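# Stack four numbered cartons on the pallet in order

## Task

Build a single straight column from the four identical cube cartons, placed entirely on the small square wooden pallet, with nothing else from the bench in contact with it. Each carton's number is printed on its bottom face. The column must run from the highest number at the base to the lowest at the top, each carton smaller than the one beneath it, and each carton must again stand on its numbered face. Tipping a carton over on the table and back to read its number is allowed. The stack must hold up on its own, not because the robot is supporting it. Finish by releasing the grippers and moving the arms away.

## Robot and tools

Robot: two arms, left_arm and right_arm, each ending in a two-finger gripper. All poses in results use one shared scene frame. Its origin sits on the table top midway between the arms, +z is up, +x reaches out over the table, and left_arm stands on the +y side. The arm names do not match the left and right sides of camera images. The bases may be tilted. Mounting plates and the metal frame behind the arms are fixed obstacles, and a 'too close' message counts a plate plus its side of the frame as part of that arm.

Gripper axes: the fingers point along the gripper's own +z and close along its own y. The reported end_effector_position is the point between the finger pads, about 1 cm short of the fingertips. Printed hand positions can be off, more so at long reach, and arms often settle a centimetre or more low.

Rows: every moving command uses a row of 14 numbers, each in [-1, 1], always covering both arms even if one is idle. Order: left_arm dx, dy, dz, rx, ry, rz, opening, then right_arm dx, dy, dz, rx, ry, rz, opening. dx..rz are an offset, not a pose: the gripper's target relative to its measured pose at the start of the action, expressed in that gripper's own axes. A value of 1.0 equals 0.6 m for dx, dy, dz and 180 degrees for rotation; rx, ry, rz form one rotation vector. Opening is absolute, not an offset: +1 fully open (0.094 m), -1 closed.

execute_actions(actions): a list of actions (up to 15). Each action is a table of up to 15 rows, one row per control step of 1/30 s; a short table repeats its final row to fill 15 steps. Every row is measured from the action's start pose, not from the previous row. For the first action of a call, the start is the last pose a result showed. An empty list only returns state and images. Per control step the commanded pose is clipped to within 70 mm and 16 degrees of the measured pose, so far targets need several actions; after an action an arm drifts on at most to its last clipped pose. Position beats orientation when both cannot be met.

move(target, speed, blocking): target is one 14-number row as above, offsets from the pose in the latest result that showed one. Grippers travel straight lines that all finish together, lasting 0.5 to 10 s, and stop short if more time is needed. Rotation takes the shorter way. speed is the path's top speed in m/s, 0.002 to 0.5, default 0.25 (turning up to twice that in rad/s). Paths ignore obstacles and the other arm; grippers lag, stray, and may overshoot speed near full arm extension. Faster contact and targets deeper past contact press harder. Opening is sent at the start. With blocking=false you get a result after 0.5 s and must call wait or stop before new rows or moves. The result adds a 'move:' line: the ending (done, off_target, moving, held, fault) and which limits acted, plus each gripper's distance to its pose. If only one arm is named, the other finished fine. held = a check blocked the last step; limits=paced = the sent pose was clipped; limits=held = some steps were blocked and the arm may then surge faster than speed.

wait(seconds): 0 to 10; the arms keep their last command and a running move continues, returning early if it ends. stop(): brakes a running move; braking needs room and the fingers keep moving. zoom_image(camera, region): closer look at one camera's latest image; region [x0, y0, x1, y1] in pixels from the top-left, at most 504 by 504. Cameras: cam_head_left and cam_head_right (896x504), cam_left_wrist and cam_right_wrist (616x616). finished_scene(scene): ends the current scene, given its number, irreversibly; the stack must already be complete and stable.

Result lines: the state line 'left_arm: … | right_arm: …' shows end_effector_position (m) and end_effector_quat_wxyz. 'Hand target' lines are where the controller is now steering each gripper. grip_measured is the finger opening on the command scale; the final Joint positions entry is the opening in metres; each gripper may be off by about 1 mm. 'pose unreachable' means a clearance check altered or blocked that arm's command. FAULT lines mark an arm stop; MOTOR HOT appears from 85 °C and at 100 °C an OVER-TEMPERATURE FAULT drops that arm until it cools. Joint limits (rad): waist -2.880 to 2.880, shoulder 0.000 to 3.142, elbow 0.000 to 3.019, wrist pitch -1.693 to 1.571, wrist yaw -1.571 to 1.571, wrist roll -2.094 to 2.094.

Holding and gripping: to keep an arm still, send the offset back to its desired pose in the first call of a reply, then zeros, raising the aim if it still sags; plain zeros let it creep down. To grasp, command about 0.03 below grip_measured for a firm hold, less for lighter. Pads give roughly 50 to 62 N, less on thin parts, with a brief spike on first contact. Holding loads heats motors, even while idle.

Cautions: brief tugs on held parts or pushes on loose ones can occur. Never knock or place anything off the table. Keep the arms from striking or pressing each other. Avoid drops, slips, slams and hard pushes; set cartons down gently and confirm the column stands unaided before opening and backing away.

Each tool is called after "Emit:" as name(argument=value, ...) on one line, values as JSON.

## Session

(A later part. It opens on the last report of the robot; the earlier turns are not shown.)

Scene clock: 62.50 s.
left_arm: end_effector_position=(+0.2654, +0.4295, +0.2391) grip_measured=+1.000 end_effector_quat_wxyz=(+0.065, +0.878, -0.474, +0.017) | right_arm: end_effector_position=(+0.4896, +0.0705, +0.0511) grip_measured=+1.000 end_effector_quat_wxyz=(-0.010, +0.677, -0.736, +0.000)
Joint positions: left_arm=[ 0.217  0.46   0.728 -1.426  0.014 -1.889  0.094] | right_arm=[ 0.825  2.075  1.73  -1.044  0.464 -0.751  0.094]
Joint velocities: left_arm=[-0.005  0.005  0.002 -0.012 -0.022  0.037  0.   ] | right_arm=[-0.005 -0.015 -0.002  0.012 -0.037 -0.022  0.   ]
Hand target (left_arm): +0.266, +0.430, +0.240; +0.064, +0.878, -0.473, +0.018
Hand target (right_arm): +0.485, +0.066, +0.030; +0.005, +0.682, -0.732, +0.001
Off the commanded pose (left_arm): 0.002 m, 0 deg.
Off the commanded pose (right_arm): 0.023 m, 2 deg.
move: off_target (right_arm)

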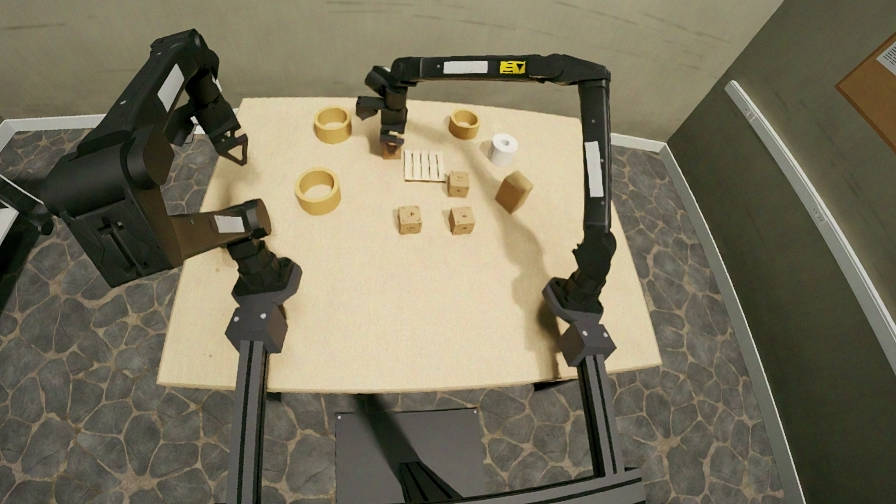

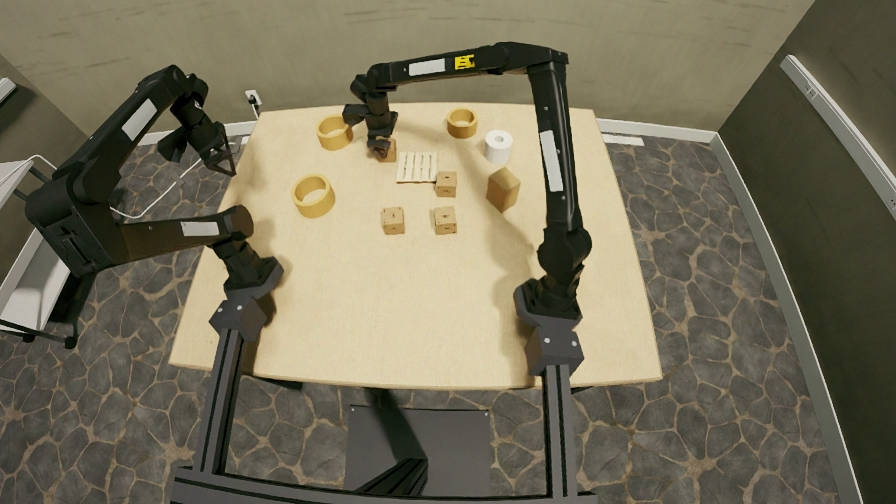

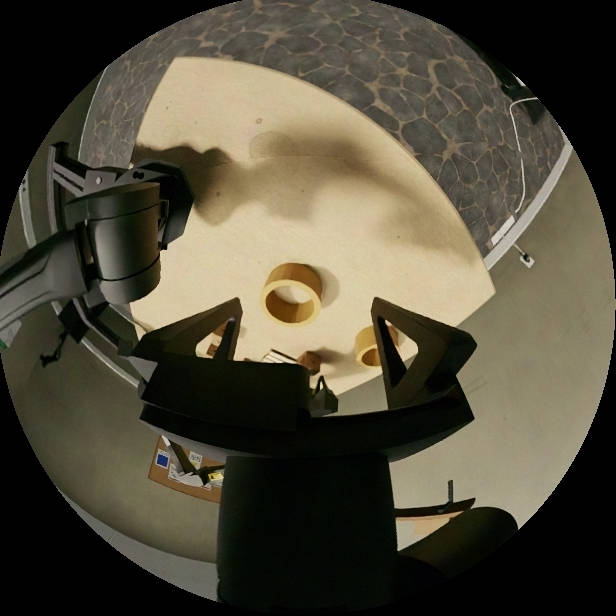

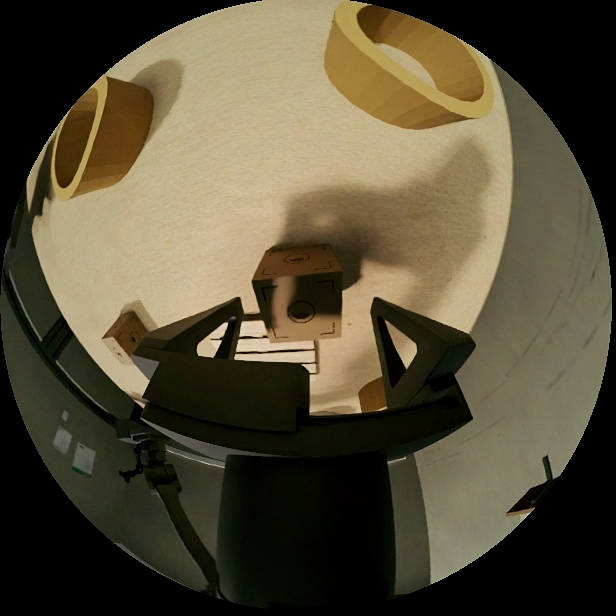

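Emit:
move(target=[0,0,0,0,0,0,1,0.02,0.02,0.055,0,0,0,1], speed=0.08)

Emit:
move(target=[0,0,0,0,0,0,1,0,0,0,0,0,0,0.06])

Emit:
move(target=[0,0,0,0,0,0,1,0,0,-0.15,0,0,0,0.06])

Emit:
move(target=[0,0,0,0,0,0,1,0.26,0.29,-0.18,0,0,0.475,0.06], speed=0.4)

Emit:
move(target=[0,0,0,0,0,0,1,0,0.03,0,-0.53,0.205,-0.147,0.06], speed=0.4)

Emit:
zoom_image(camera="cam_head_left", region=[410,100,550,220])

Scene clock: 63.70 s.
left_arm: end_effector_position=(+0.2644, +0.4291, +0.2378) grip_measured=+1.000 end_effector_quat_wxyz=(+0.066, +0.878, -0.474, +0.016) | right_arm: end_effector_position=(+0.4736, +0.0684, +0.0267) grip_measured=+1.000 end_effector_quat_wxyz=(-0.015, +0.677, -0.735, -0.000)
Joint positions: left_arm=[ 0.217  0.46   0.725 -1.426  0.014 -1.889  0.094] | right_arm=[ 0.82   2.075  1.651 -0.952  0.461 -0.762  0.094]
Joint velocities: left_arm=[ 0.005 -0.005  0.002  0.012 -0.037 -0.037  0.   ] | right_arm=[-0.015 -0.005 -0.007 -0.017 -0.022 -0.022  0.   ]
Hand target (left_arm): +0.265, +0.430, +0.239; +0.065, +0.878, -0.474, +0.017
Hand target (right_arm): +0.477, +0.060, +0.018; -0.010, +0.677, -0.736, +0.000
Off the commanded pose (left_arm): 0.002 m, 0 deg.
Off the commanded pose (right_arm): 0.013 m, 1 deg.
move: off_target (right_arm)

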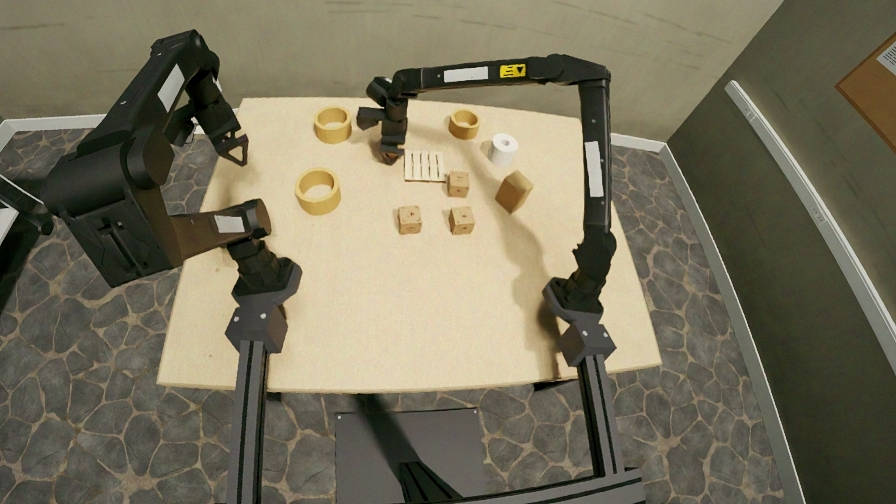

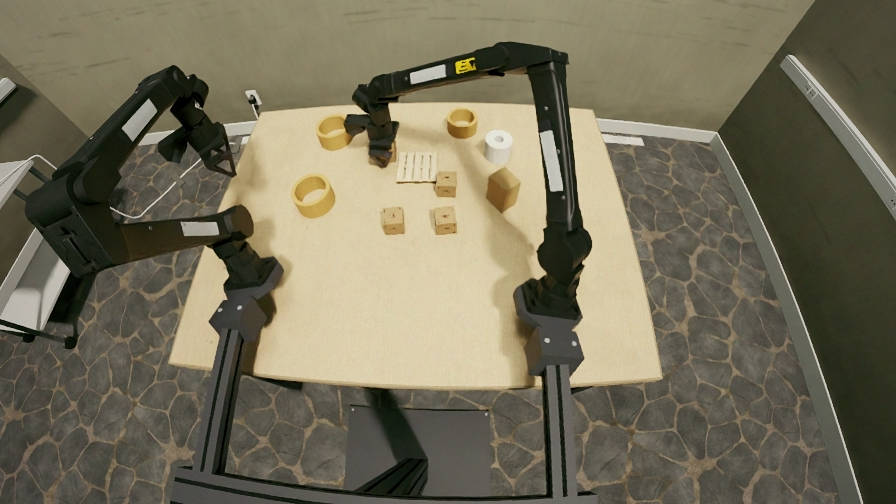

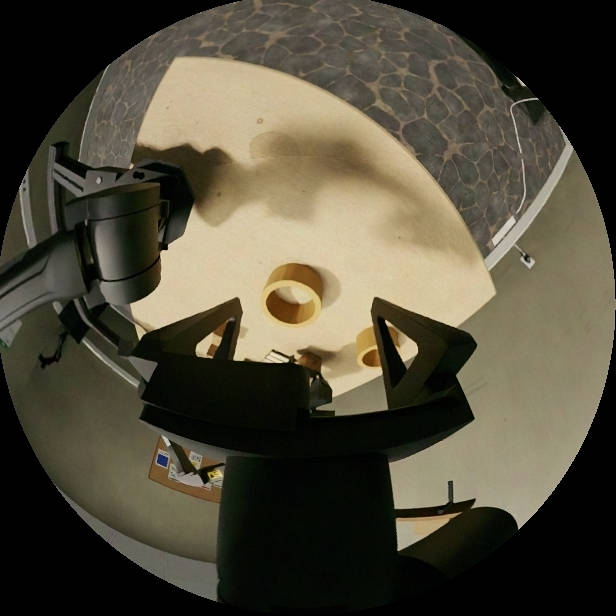

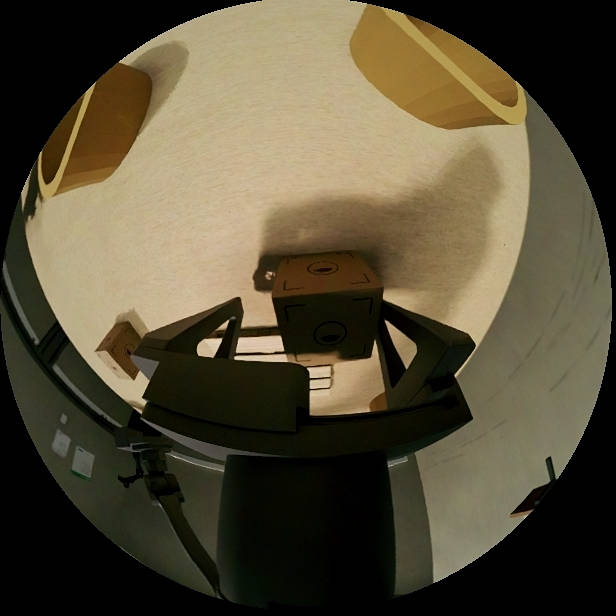

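Scene clock: 64.20 s.
left_arm: end_effector_position=(+0.2633, +0.4287, +0.2366) grip_measured=+1.000 end_effector_quat_wxyz=(+0.067, +0.878, -0.474, +0.014) | right_arm: end_effector_position=(+0.4736, +0.0684, +0.0267) grip_measured=+0.140 end_effector_quat_wxyz=(-0.015, +0.678, -0.735, -0.001)
Joint positions: left_arm=[ 0.217  0.46   0.721 -1.426  0.014 -1.889  0.094] | right_arm=[ 0.82   2.075  1.651 -0.952  0.46  -0.763  0.054]
Joint velocities: left_arm=[-0.015  0.005 -0.002 -0.002 -0.022 -0.037  0.   ] | right_arm=[-0.015 -0.005 -0.007  0.007  0.022 -0.022 -0.   ]
Hand target (left_arm): +0.264, +0.429, +0.238; +0.066, +0.878, -0.474, +0.016
Hand target (right_arm): +0.474, +0.068, +0.027; -0.015, +0.678, -0.735, -0.001
Off the commanded pose (left_arm): 0.002 m, 0 deg.
Off the commanded pose (right_arm): 0.000 m, 0 deg.
move: done

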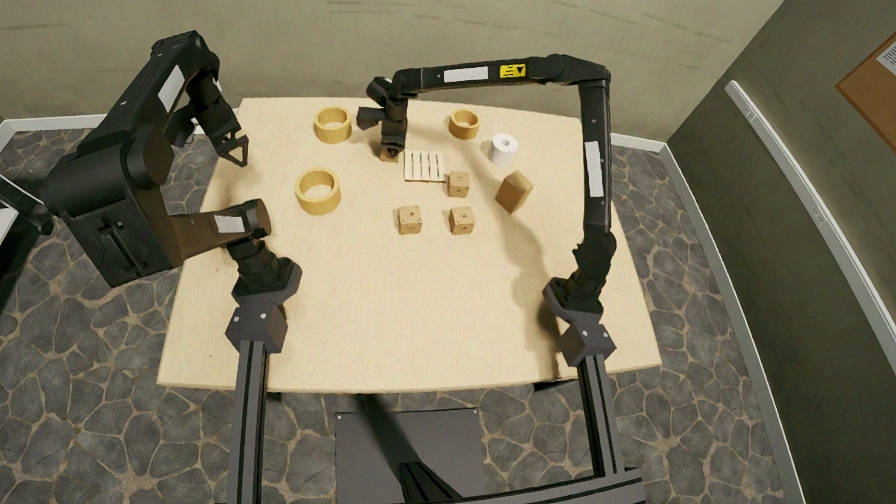

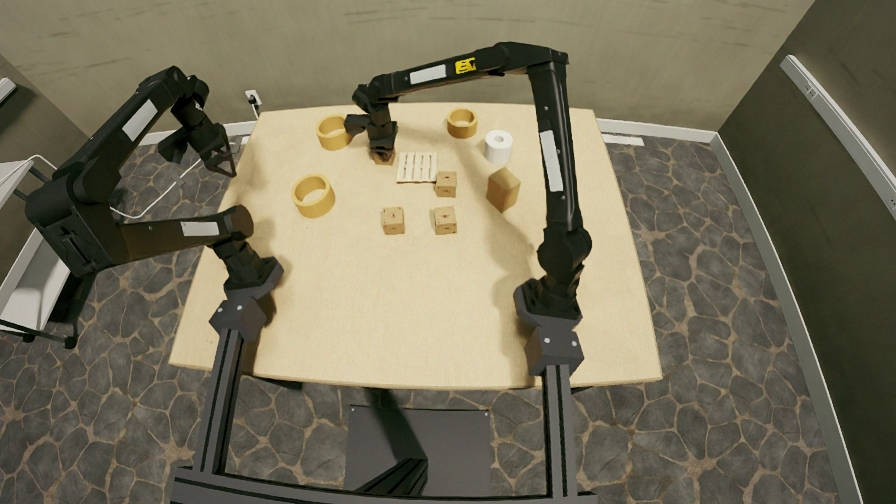

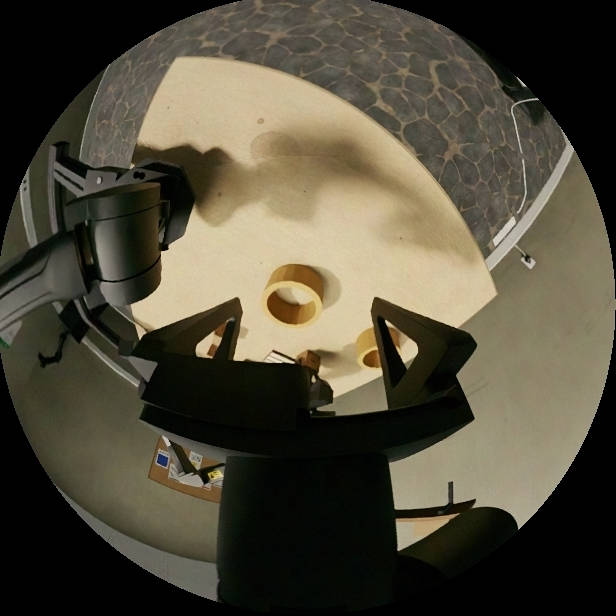

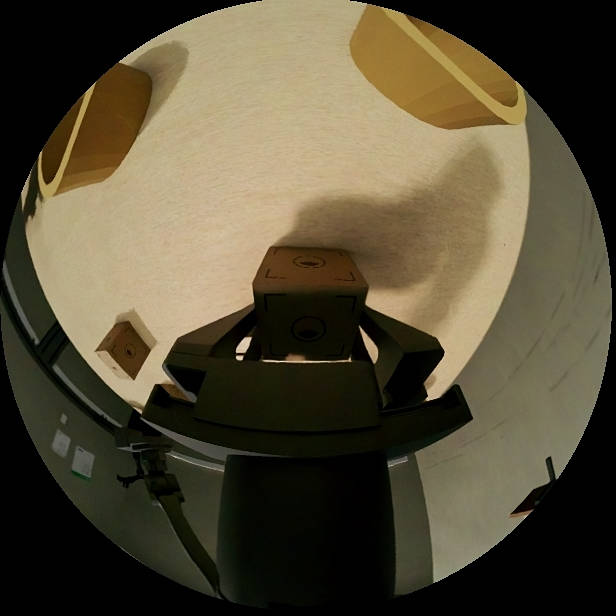

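Scene clock: 65.10 s.
left_arm: end_effector_position=(+0.2623, +0.4283, +0.2354) grip_measured=+1.000 end_effector_quat_wxyz=(+0.068, +0.878, -0.474, +0.013) | right_arm: end_effector_position=(+0.4559, +0.0601, +0.0997) grip_measured=+0.140 end_effector_quat_wxyz=(+0.004, +0.688, -0.725, +0.000)
Joint positions: left_arm=[ 0.217  0.46   0.718 -1.426  0.014 -1.889  0.094] | right_arm=[ 0.883  1.976  1.659 -1.131  0.472 -0.704  0.054]
Joint velocities: left_arm=[ 0.005 -0.024  0.012 -0.007 -0.007  0.022  0.   ] | right_arm=[ 0.005  0.005 -0.002 -0.017 -0.007  0.037  0.   ]
Hand target (left_arm): +0.263, +0.429, +0.237; +0.067, +0.878, -0.474, +0.014
Hand target (right_arm): +0.470, +0.066, +0.116; -0.014, +0.678, -0.735, -0.000
Off the commanded pose (left_arm): 0.002 m, 0 deg.
Off the commanded pose (right_arm): 0.024 m, 3 deg.
move: off_target (right_arm)

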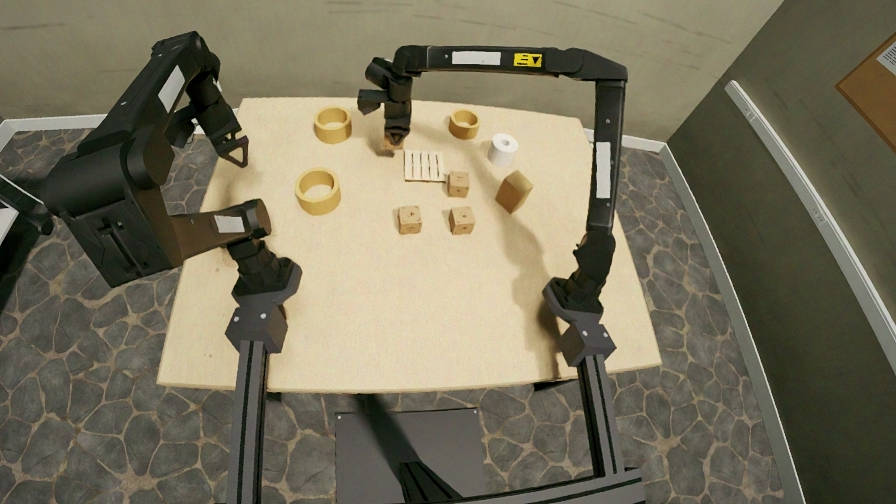

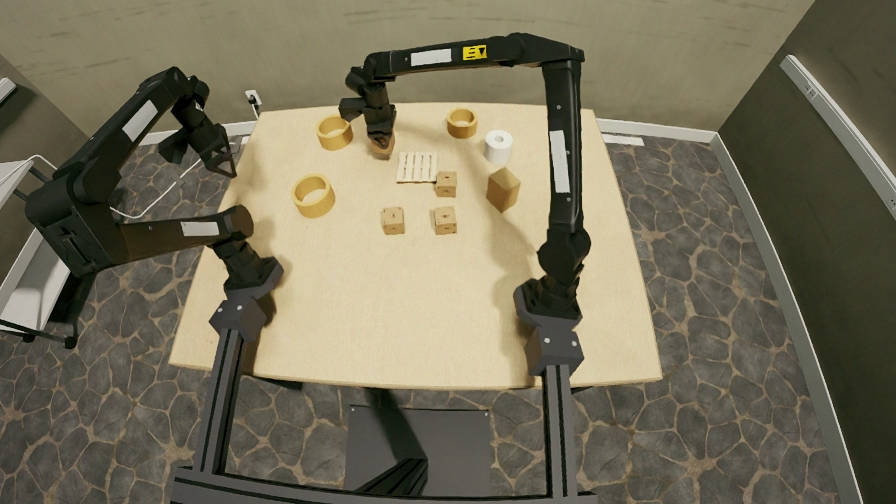

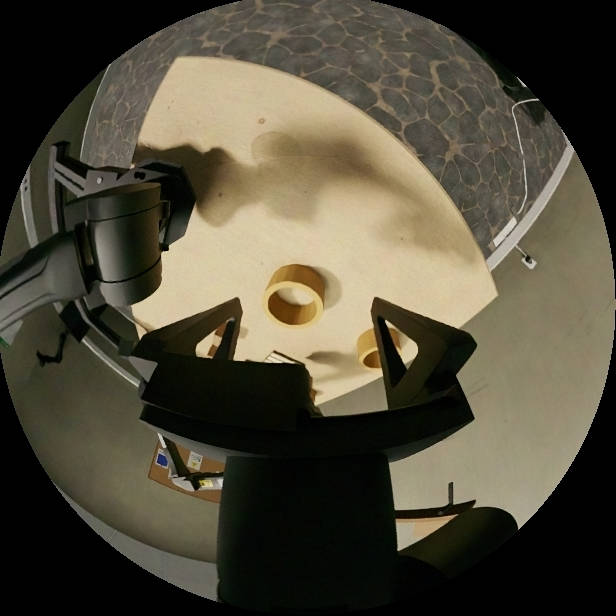

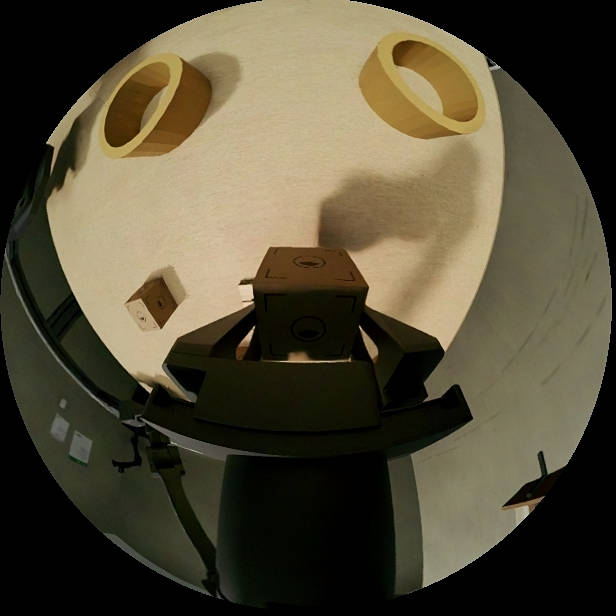

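Scene clock: 67.70 s.
left_arm: end_effector_position=(+0.2612, +0.4279, +0.2342) grip_measured=+1.000 end_effector_quat_wxyz=(+0.069, +0.878, -0.474, +0.012) | right_arm: end_effector_position=(+0.2746, -0.0843, +0.2013) grip_measured=+0.137 end_effector_quat_wxyz=(-0.004, -0.016, +1.000, -0.007)
Joint positions: left_arm=[ 0.217  0.46   0.714 -1.426  0.014 -1.889  0.094] | right_arm=[ 1.083  1.387  1.022 -1.197  0.486  1.013  0.053]
Joint velocities: left_arm=[ 0.005 -0.005 -0.002 -0.002 -0.081  0.007  0.   ] | right_arm=[-0.005  0.005  0.012 -0.012  0.007 -0.051  0.   ]
Hand target (left_arm): +0.262, +0.428, +0.235; +0.068, +0.878, -0.474, +0.013
Hand target (right_arm): +0.271, -0.085, +0.205; -0.002, -0.013, +1.000, -0.005
Off the commanded pose (left_arm): 0.002 m, 0 deg.
Off the commanded pose (right_arm): 0.008 m, 1 deg.
move: done

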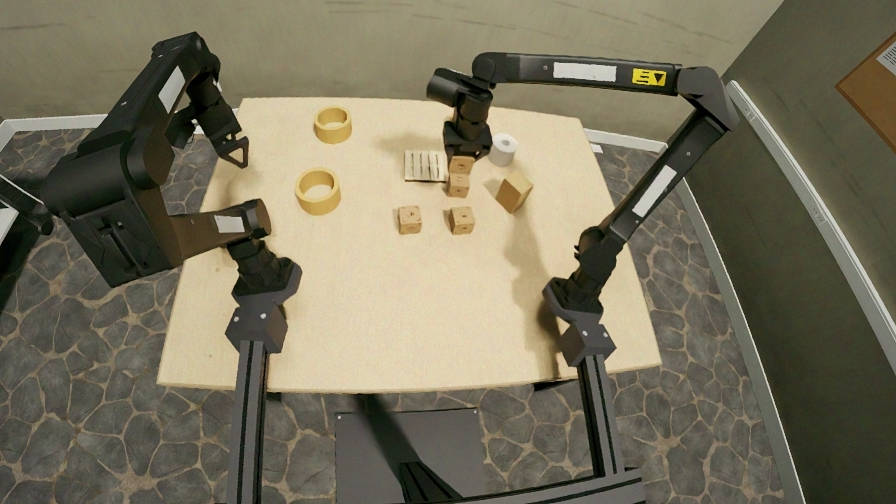

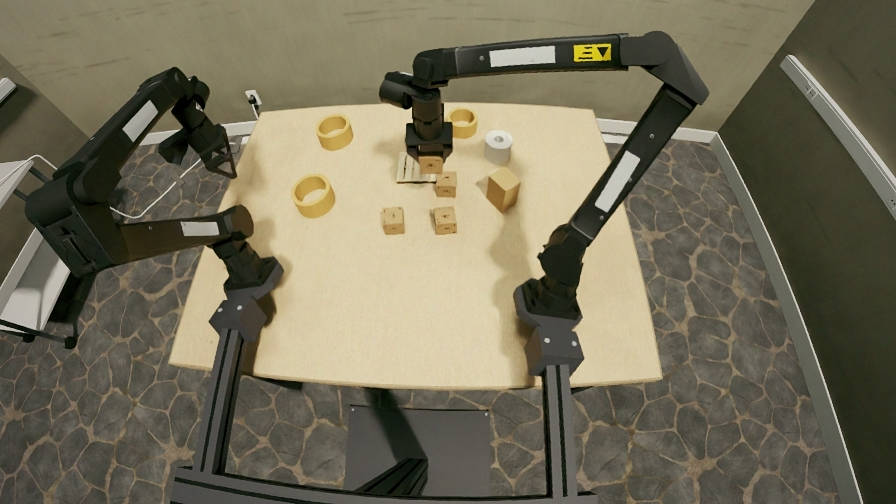

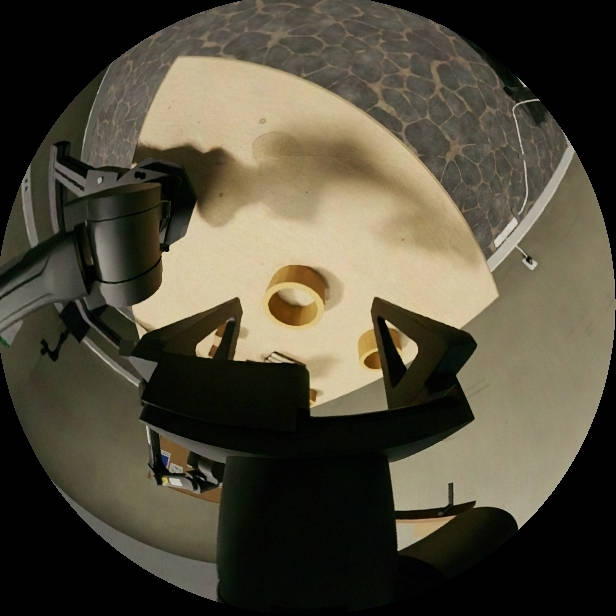

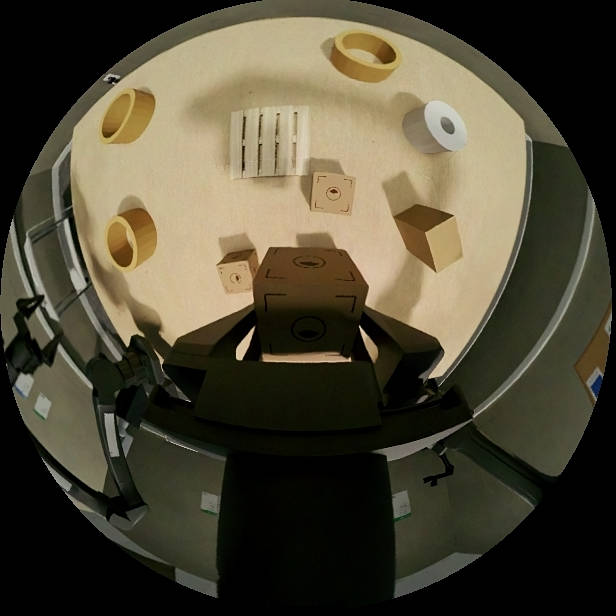

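Scene clock: 70.90 s.
left_arm: end_effector_position=(+0.2603, +0.4275, +0.2331) grip_measured=+1.000 end_effector_quat_wxyz=(+0.070, +0.878, -0.474, +0.011) | right_arm: end_effector_position=(+0.2685, -0.0663, +0.2120) grip_measured=+0.136 end_effector_quat_wxyz=(-0.290, -0.201, +0.605, +0.714)
Joint positions: left_arm=[ 0.217  0.46   0.711 -1.426  0.014 -1.889  0.094] | right_arm=[ 0.504  1.731  1.06  -1.615 -1.22  -0.865  0.053]
Joint velocities: left_arm=[ 0.005 -0.005 -0.012 -0.002 -0.022  0.051  0.   ] | right_arm=[ 0.005 -0.005 -0.007 -0.007 -0.007 -0.11   0.001]
Hand target (left_arm): +0.261, +0.428, +0.234; +0.069, +0.878, -0.474, +0.012
Hand target (right_arm): +0.278, -0.065, +0.206; -0.285, -0.200, +0.605, +0.716
Off the commanded pose (left_arm): 0.001 m, 0 deg.
Off the commanded pose (right_arm): 0.012 m, 1 deg.
move: off_target (right_arm)

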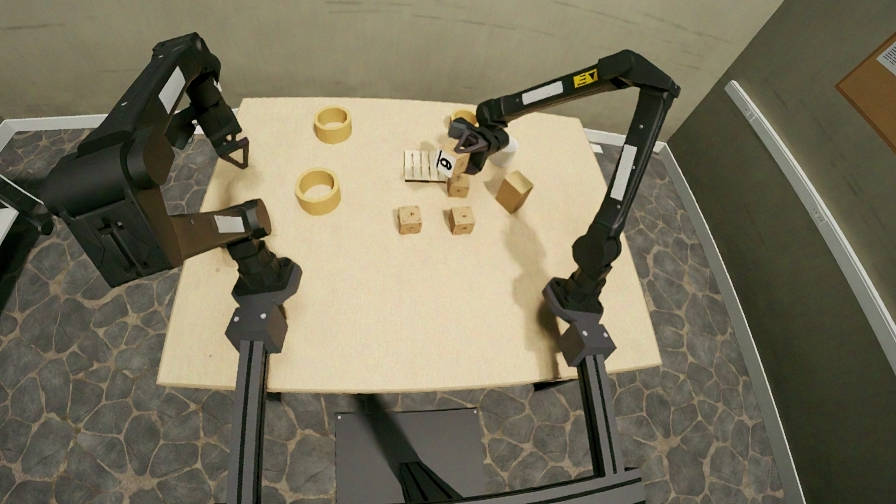

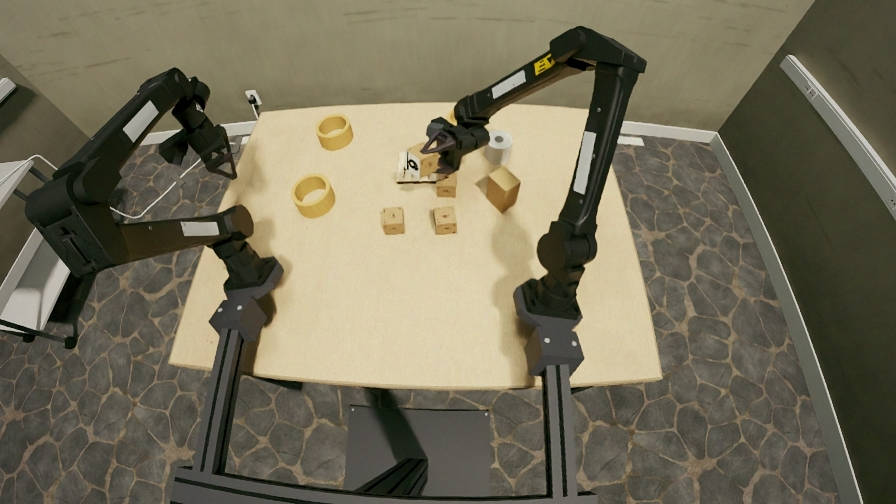

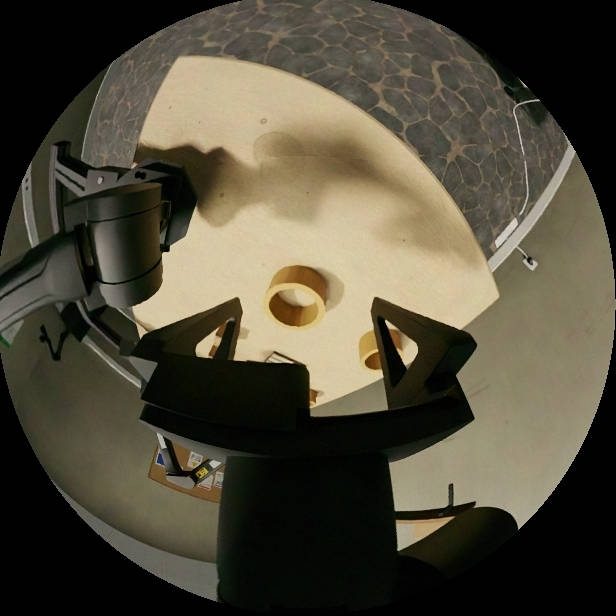

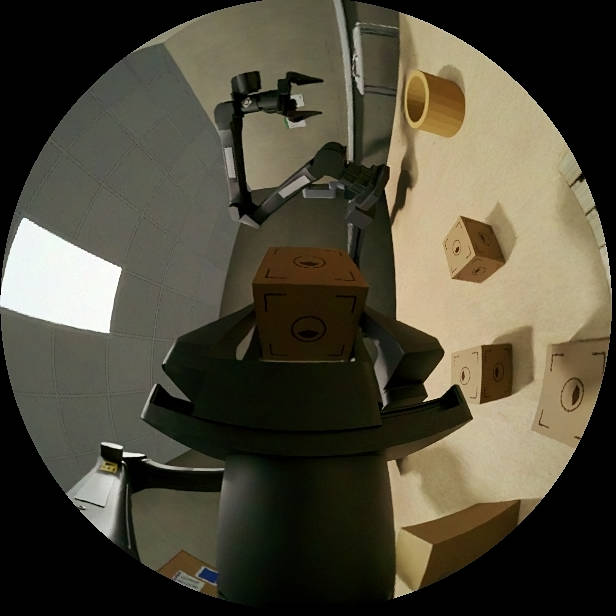

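Region (410, 100, 550, 220) of cam_head_left's 896x504 image, scaled by 3.600, with more detail than that image has; it fills the top 432 rows of this view, and the rest is white.

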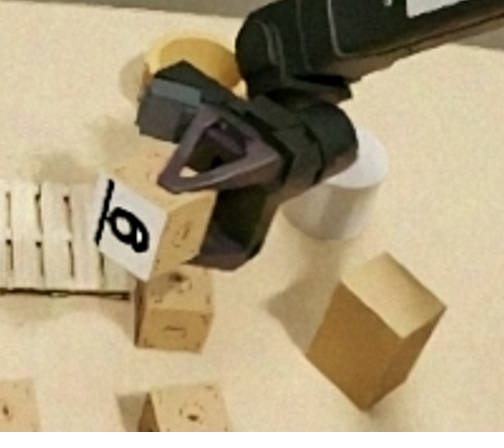

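Emit:
zoom_image(camera="cam_head_left", region=[400,110,500,210])

Emit:
execute_actions(actions=[])

Region (400, 110, 500, 210) of cam_head_left's 896x504 image, scaled by 5.040, with more detail than that image has.

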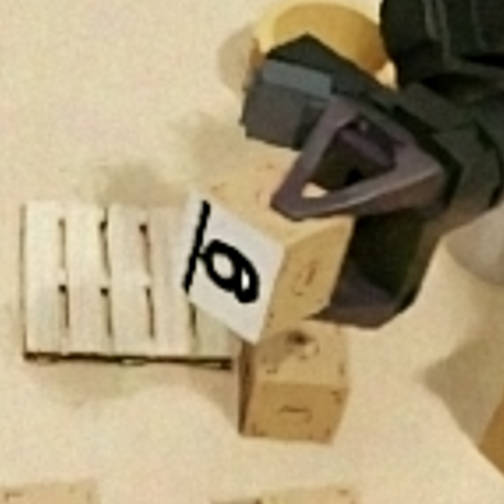

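Scene clock: 71.50 s.
left_arm: end_effector_position=(+0.2603, +0.4275, +0.2331) grip_measured=+1.000 end_effector_quat_wxyz=(+0.070, +0.878, -0.474, +0.011) | right_arm: end_effector_position=(+0.2684, -0.0663, +0.2121) grip_measured=+0.136 end_effector_quat_wxyz=(-0.288, -0.202, +0.604, +0.715)
Joint positions: left_arm=[ 0.217  0.46   0.711 -1.426  0.014 -1.889  0.094] | right_arm=[ 0.504  1.731  1.06  -1.616 -1.22  -0.87   0.053]
Joint velocities: left_arm=[-0.024 -0.015  0.017 -0.007 -0.037  0.037  0.   ] | right_arm=[-0.024 -0.015 -0.017 -0.007 -0.022 -0.022 -0.   ]
Hand target (left_arm): +0.261, +0.428, +0.234; +0.069, +0.878, -0.474, +0.012
Hand target (right_arm): +0.278, -0.065, +0.206; -0.284, -0.200, +0.605, +0.716
Off the commanded pose (left_arm): 0.001 m, 0 deg.
Off the commanded pose (right_arm): 0.012 m, 1 deg.

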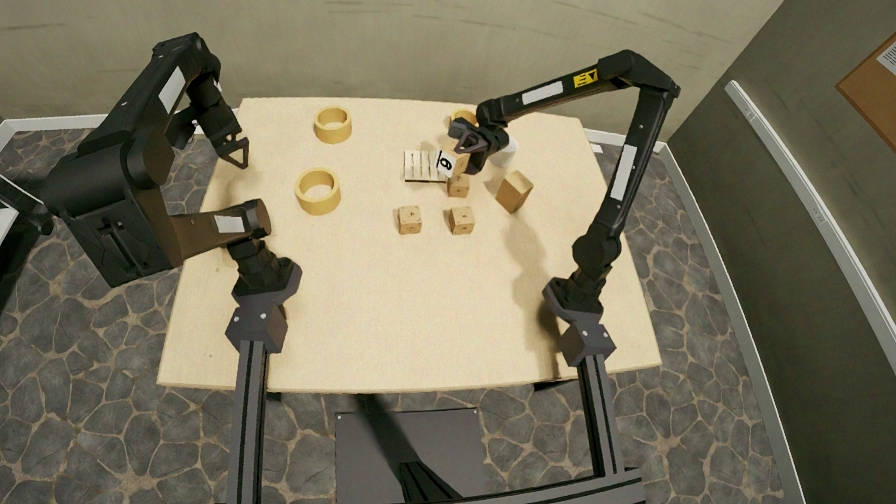

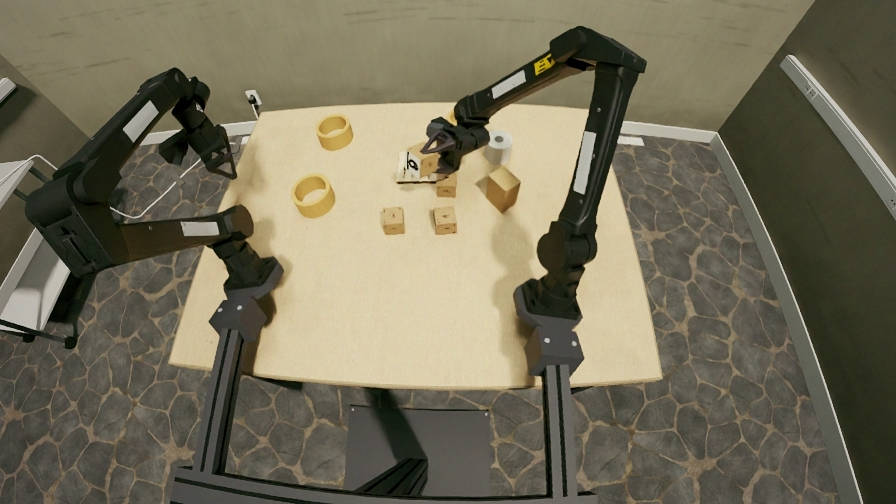

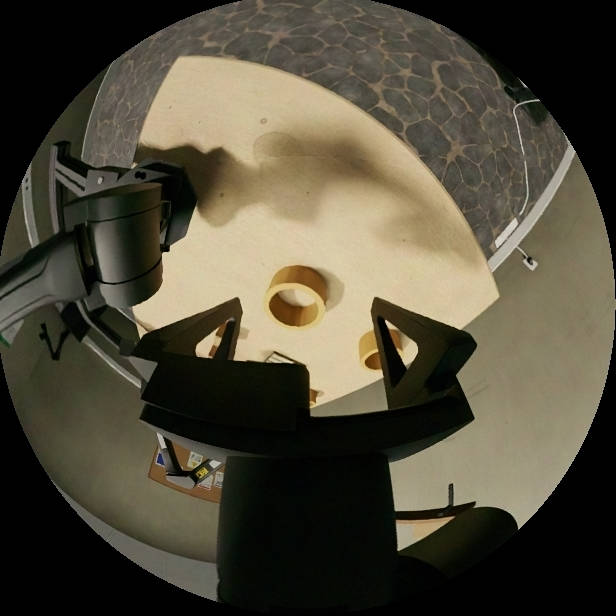

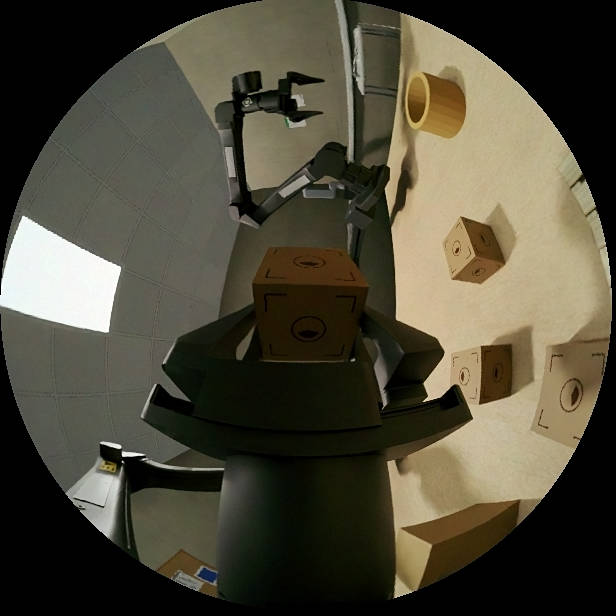

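Emit:
move(target=[0,0,0,0,0,0,1,-0.095,-0.008,0.063,0.526,-0.213,0.148,0.06], speed=0.4)

Emit:
move(target=[0,0,0,0,0,0,1,0,0,0.2,0,0,0,0.06])

Scene clock: 74.83 s.
left_arm: end_effector_position=(+0.2592, +0.4271, +0.2319) grip_measured=+1.000 end_effector_quat_wxyz=(+0.072, +0.878, -0.474, +0.009) | right_arm: end_effector_position=(+0.2722, -0.0179, +0.1944) grip_measured=+0.138 end_effector_quat_wxyz=(-0.007, -0.021, +1.000, -0.015)
Joint positions: left_arm=[ 0.217  0.46   0.708 -1.426  0.014 -1.889  0.094] | right_arm=[ 1.15   1.572  1.162 -1.207  0.488  1.087  0.053]
Joint velocities: left_arm=[ 0.005 -0.005  0.017 -0.002  0.022  0.037  0.   ] | right_arm=[ 0.015 -0.005 -0.002 -0.007  0.022  0.007  0.   ]
Hand target (left_arm): +0.260, +0.427, +0.233; +0.071, +0.878, -0.474, +0.011
Hand target (right_arm): +0.282, -0.003, +0.206; +0.000, -0.010, +1.000, -0.002
Off the commanded pose (left_arm): 0.002 m, 0 deg.
Off the commanded pose (right_arm): 0.028 m, 3 deg.
move: off_target (right_arm)

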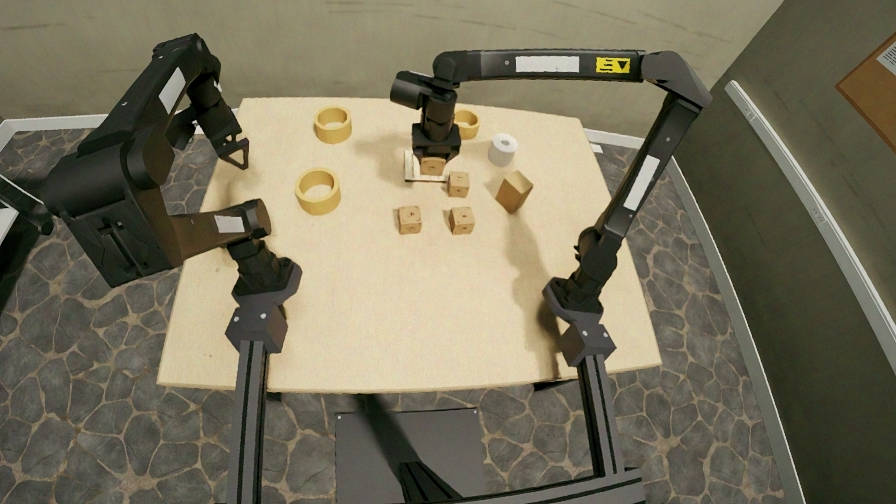

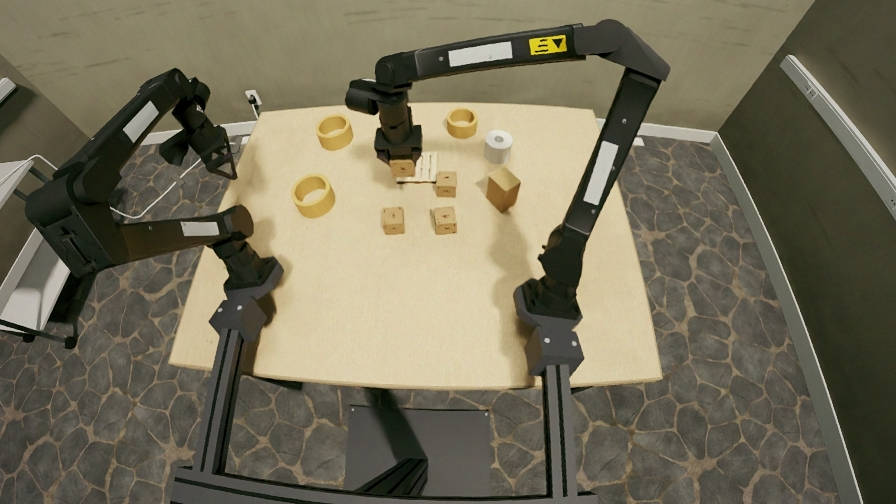

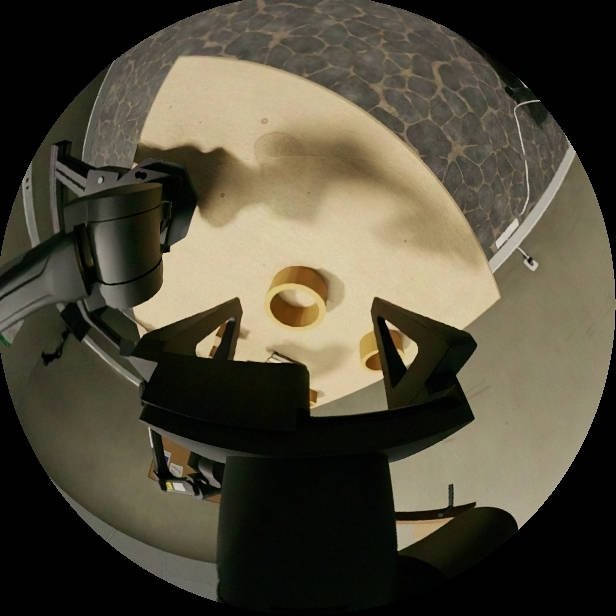

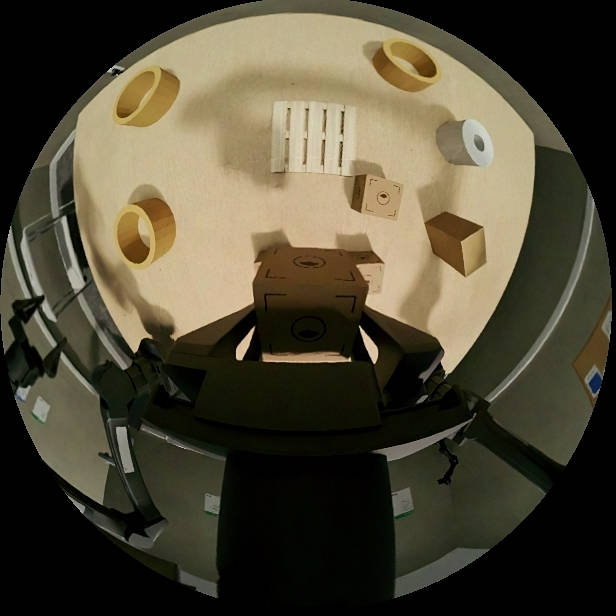

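Scene clock: 75.80 s.
left_arm: end_effector_position=(+0.2581, +0.4266, +0.2307) grip_measured=+1.000 end_effector_quat_wxyz=(+0.073, +0.878, -0.474, +0.008) | right_arm: end_effector_position=(+0.2707, -0.0206, +0.0787) grip_measured=+0.138 end_effector_quat_wxyz=(-0.007, -0.016, +1.000, -0.013)
Joint positions: left_arm=[ 0.217  0.46   0.704 -1.426  0.014 -1.889  0.094] | right_arm=[ 1.025  1.702  1.016 -0.86   0.488  0.953  0.053]
Joint velocities: left_arm=[-0.005 -0.005 -0.017  0.007 -0.051  0.022  0.   ] | right_arm=[ 0.005 -0.005  0.007  0.017 -0.007 -0.037 -0.   ]
Hand target (left_arm): +0.259, +0.427, +0.232; +0.072, +0.878, -0.474, +0.009
Hand target (right_arm): +0.272, -0.021, +0.075; -0.008, -0.020, +1.000, -0.013
Off the commanded pose (left_arm): 0.002 m, 0 deg.
Off the commanded pose (right_arm): 0.004 m, 1 deg.
move: done

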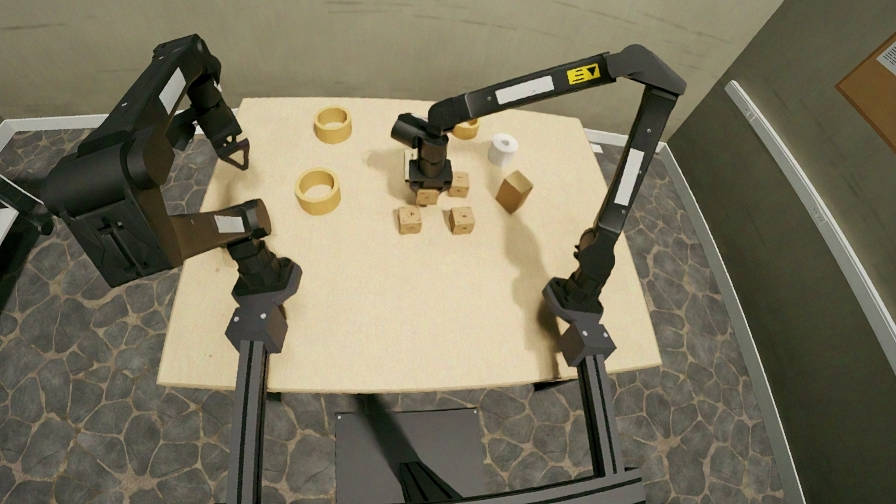

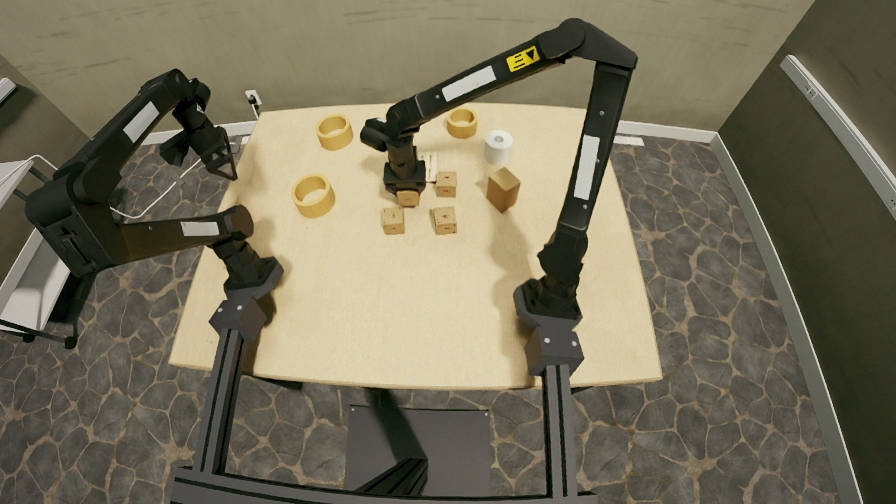

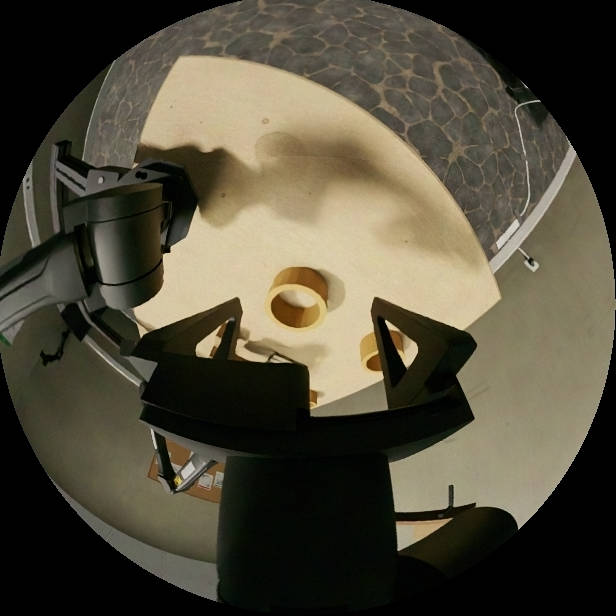

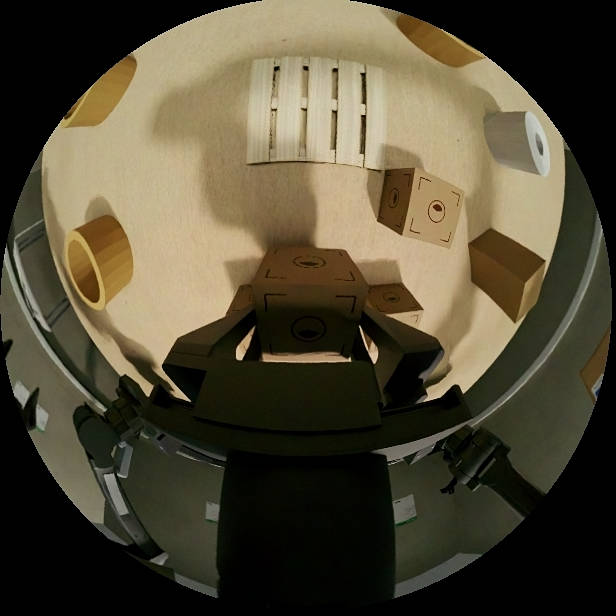

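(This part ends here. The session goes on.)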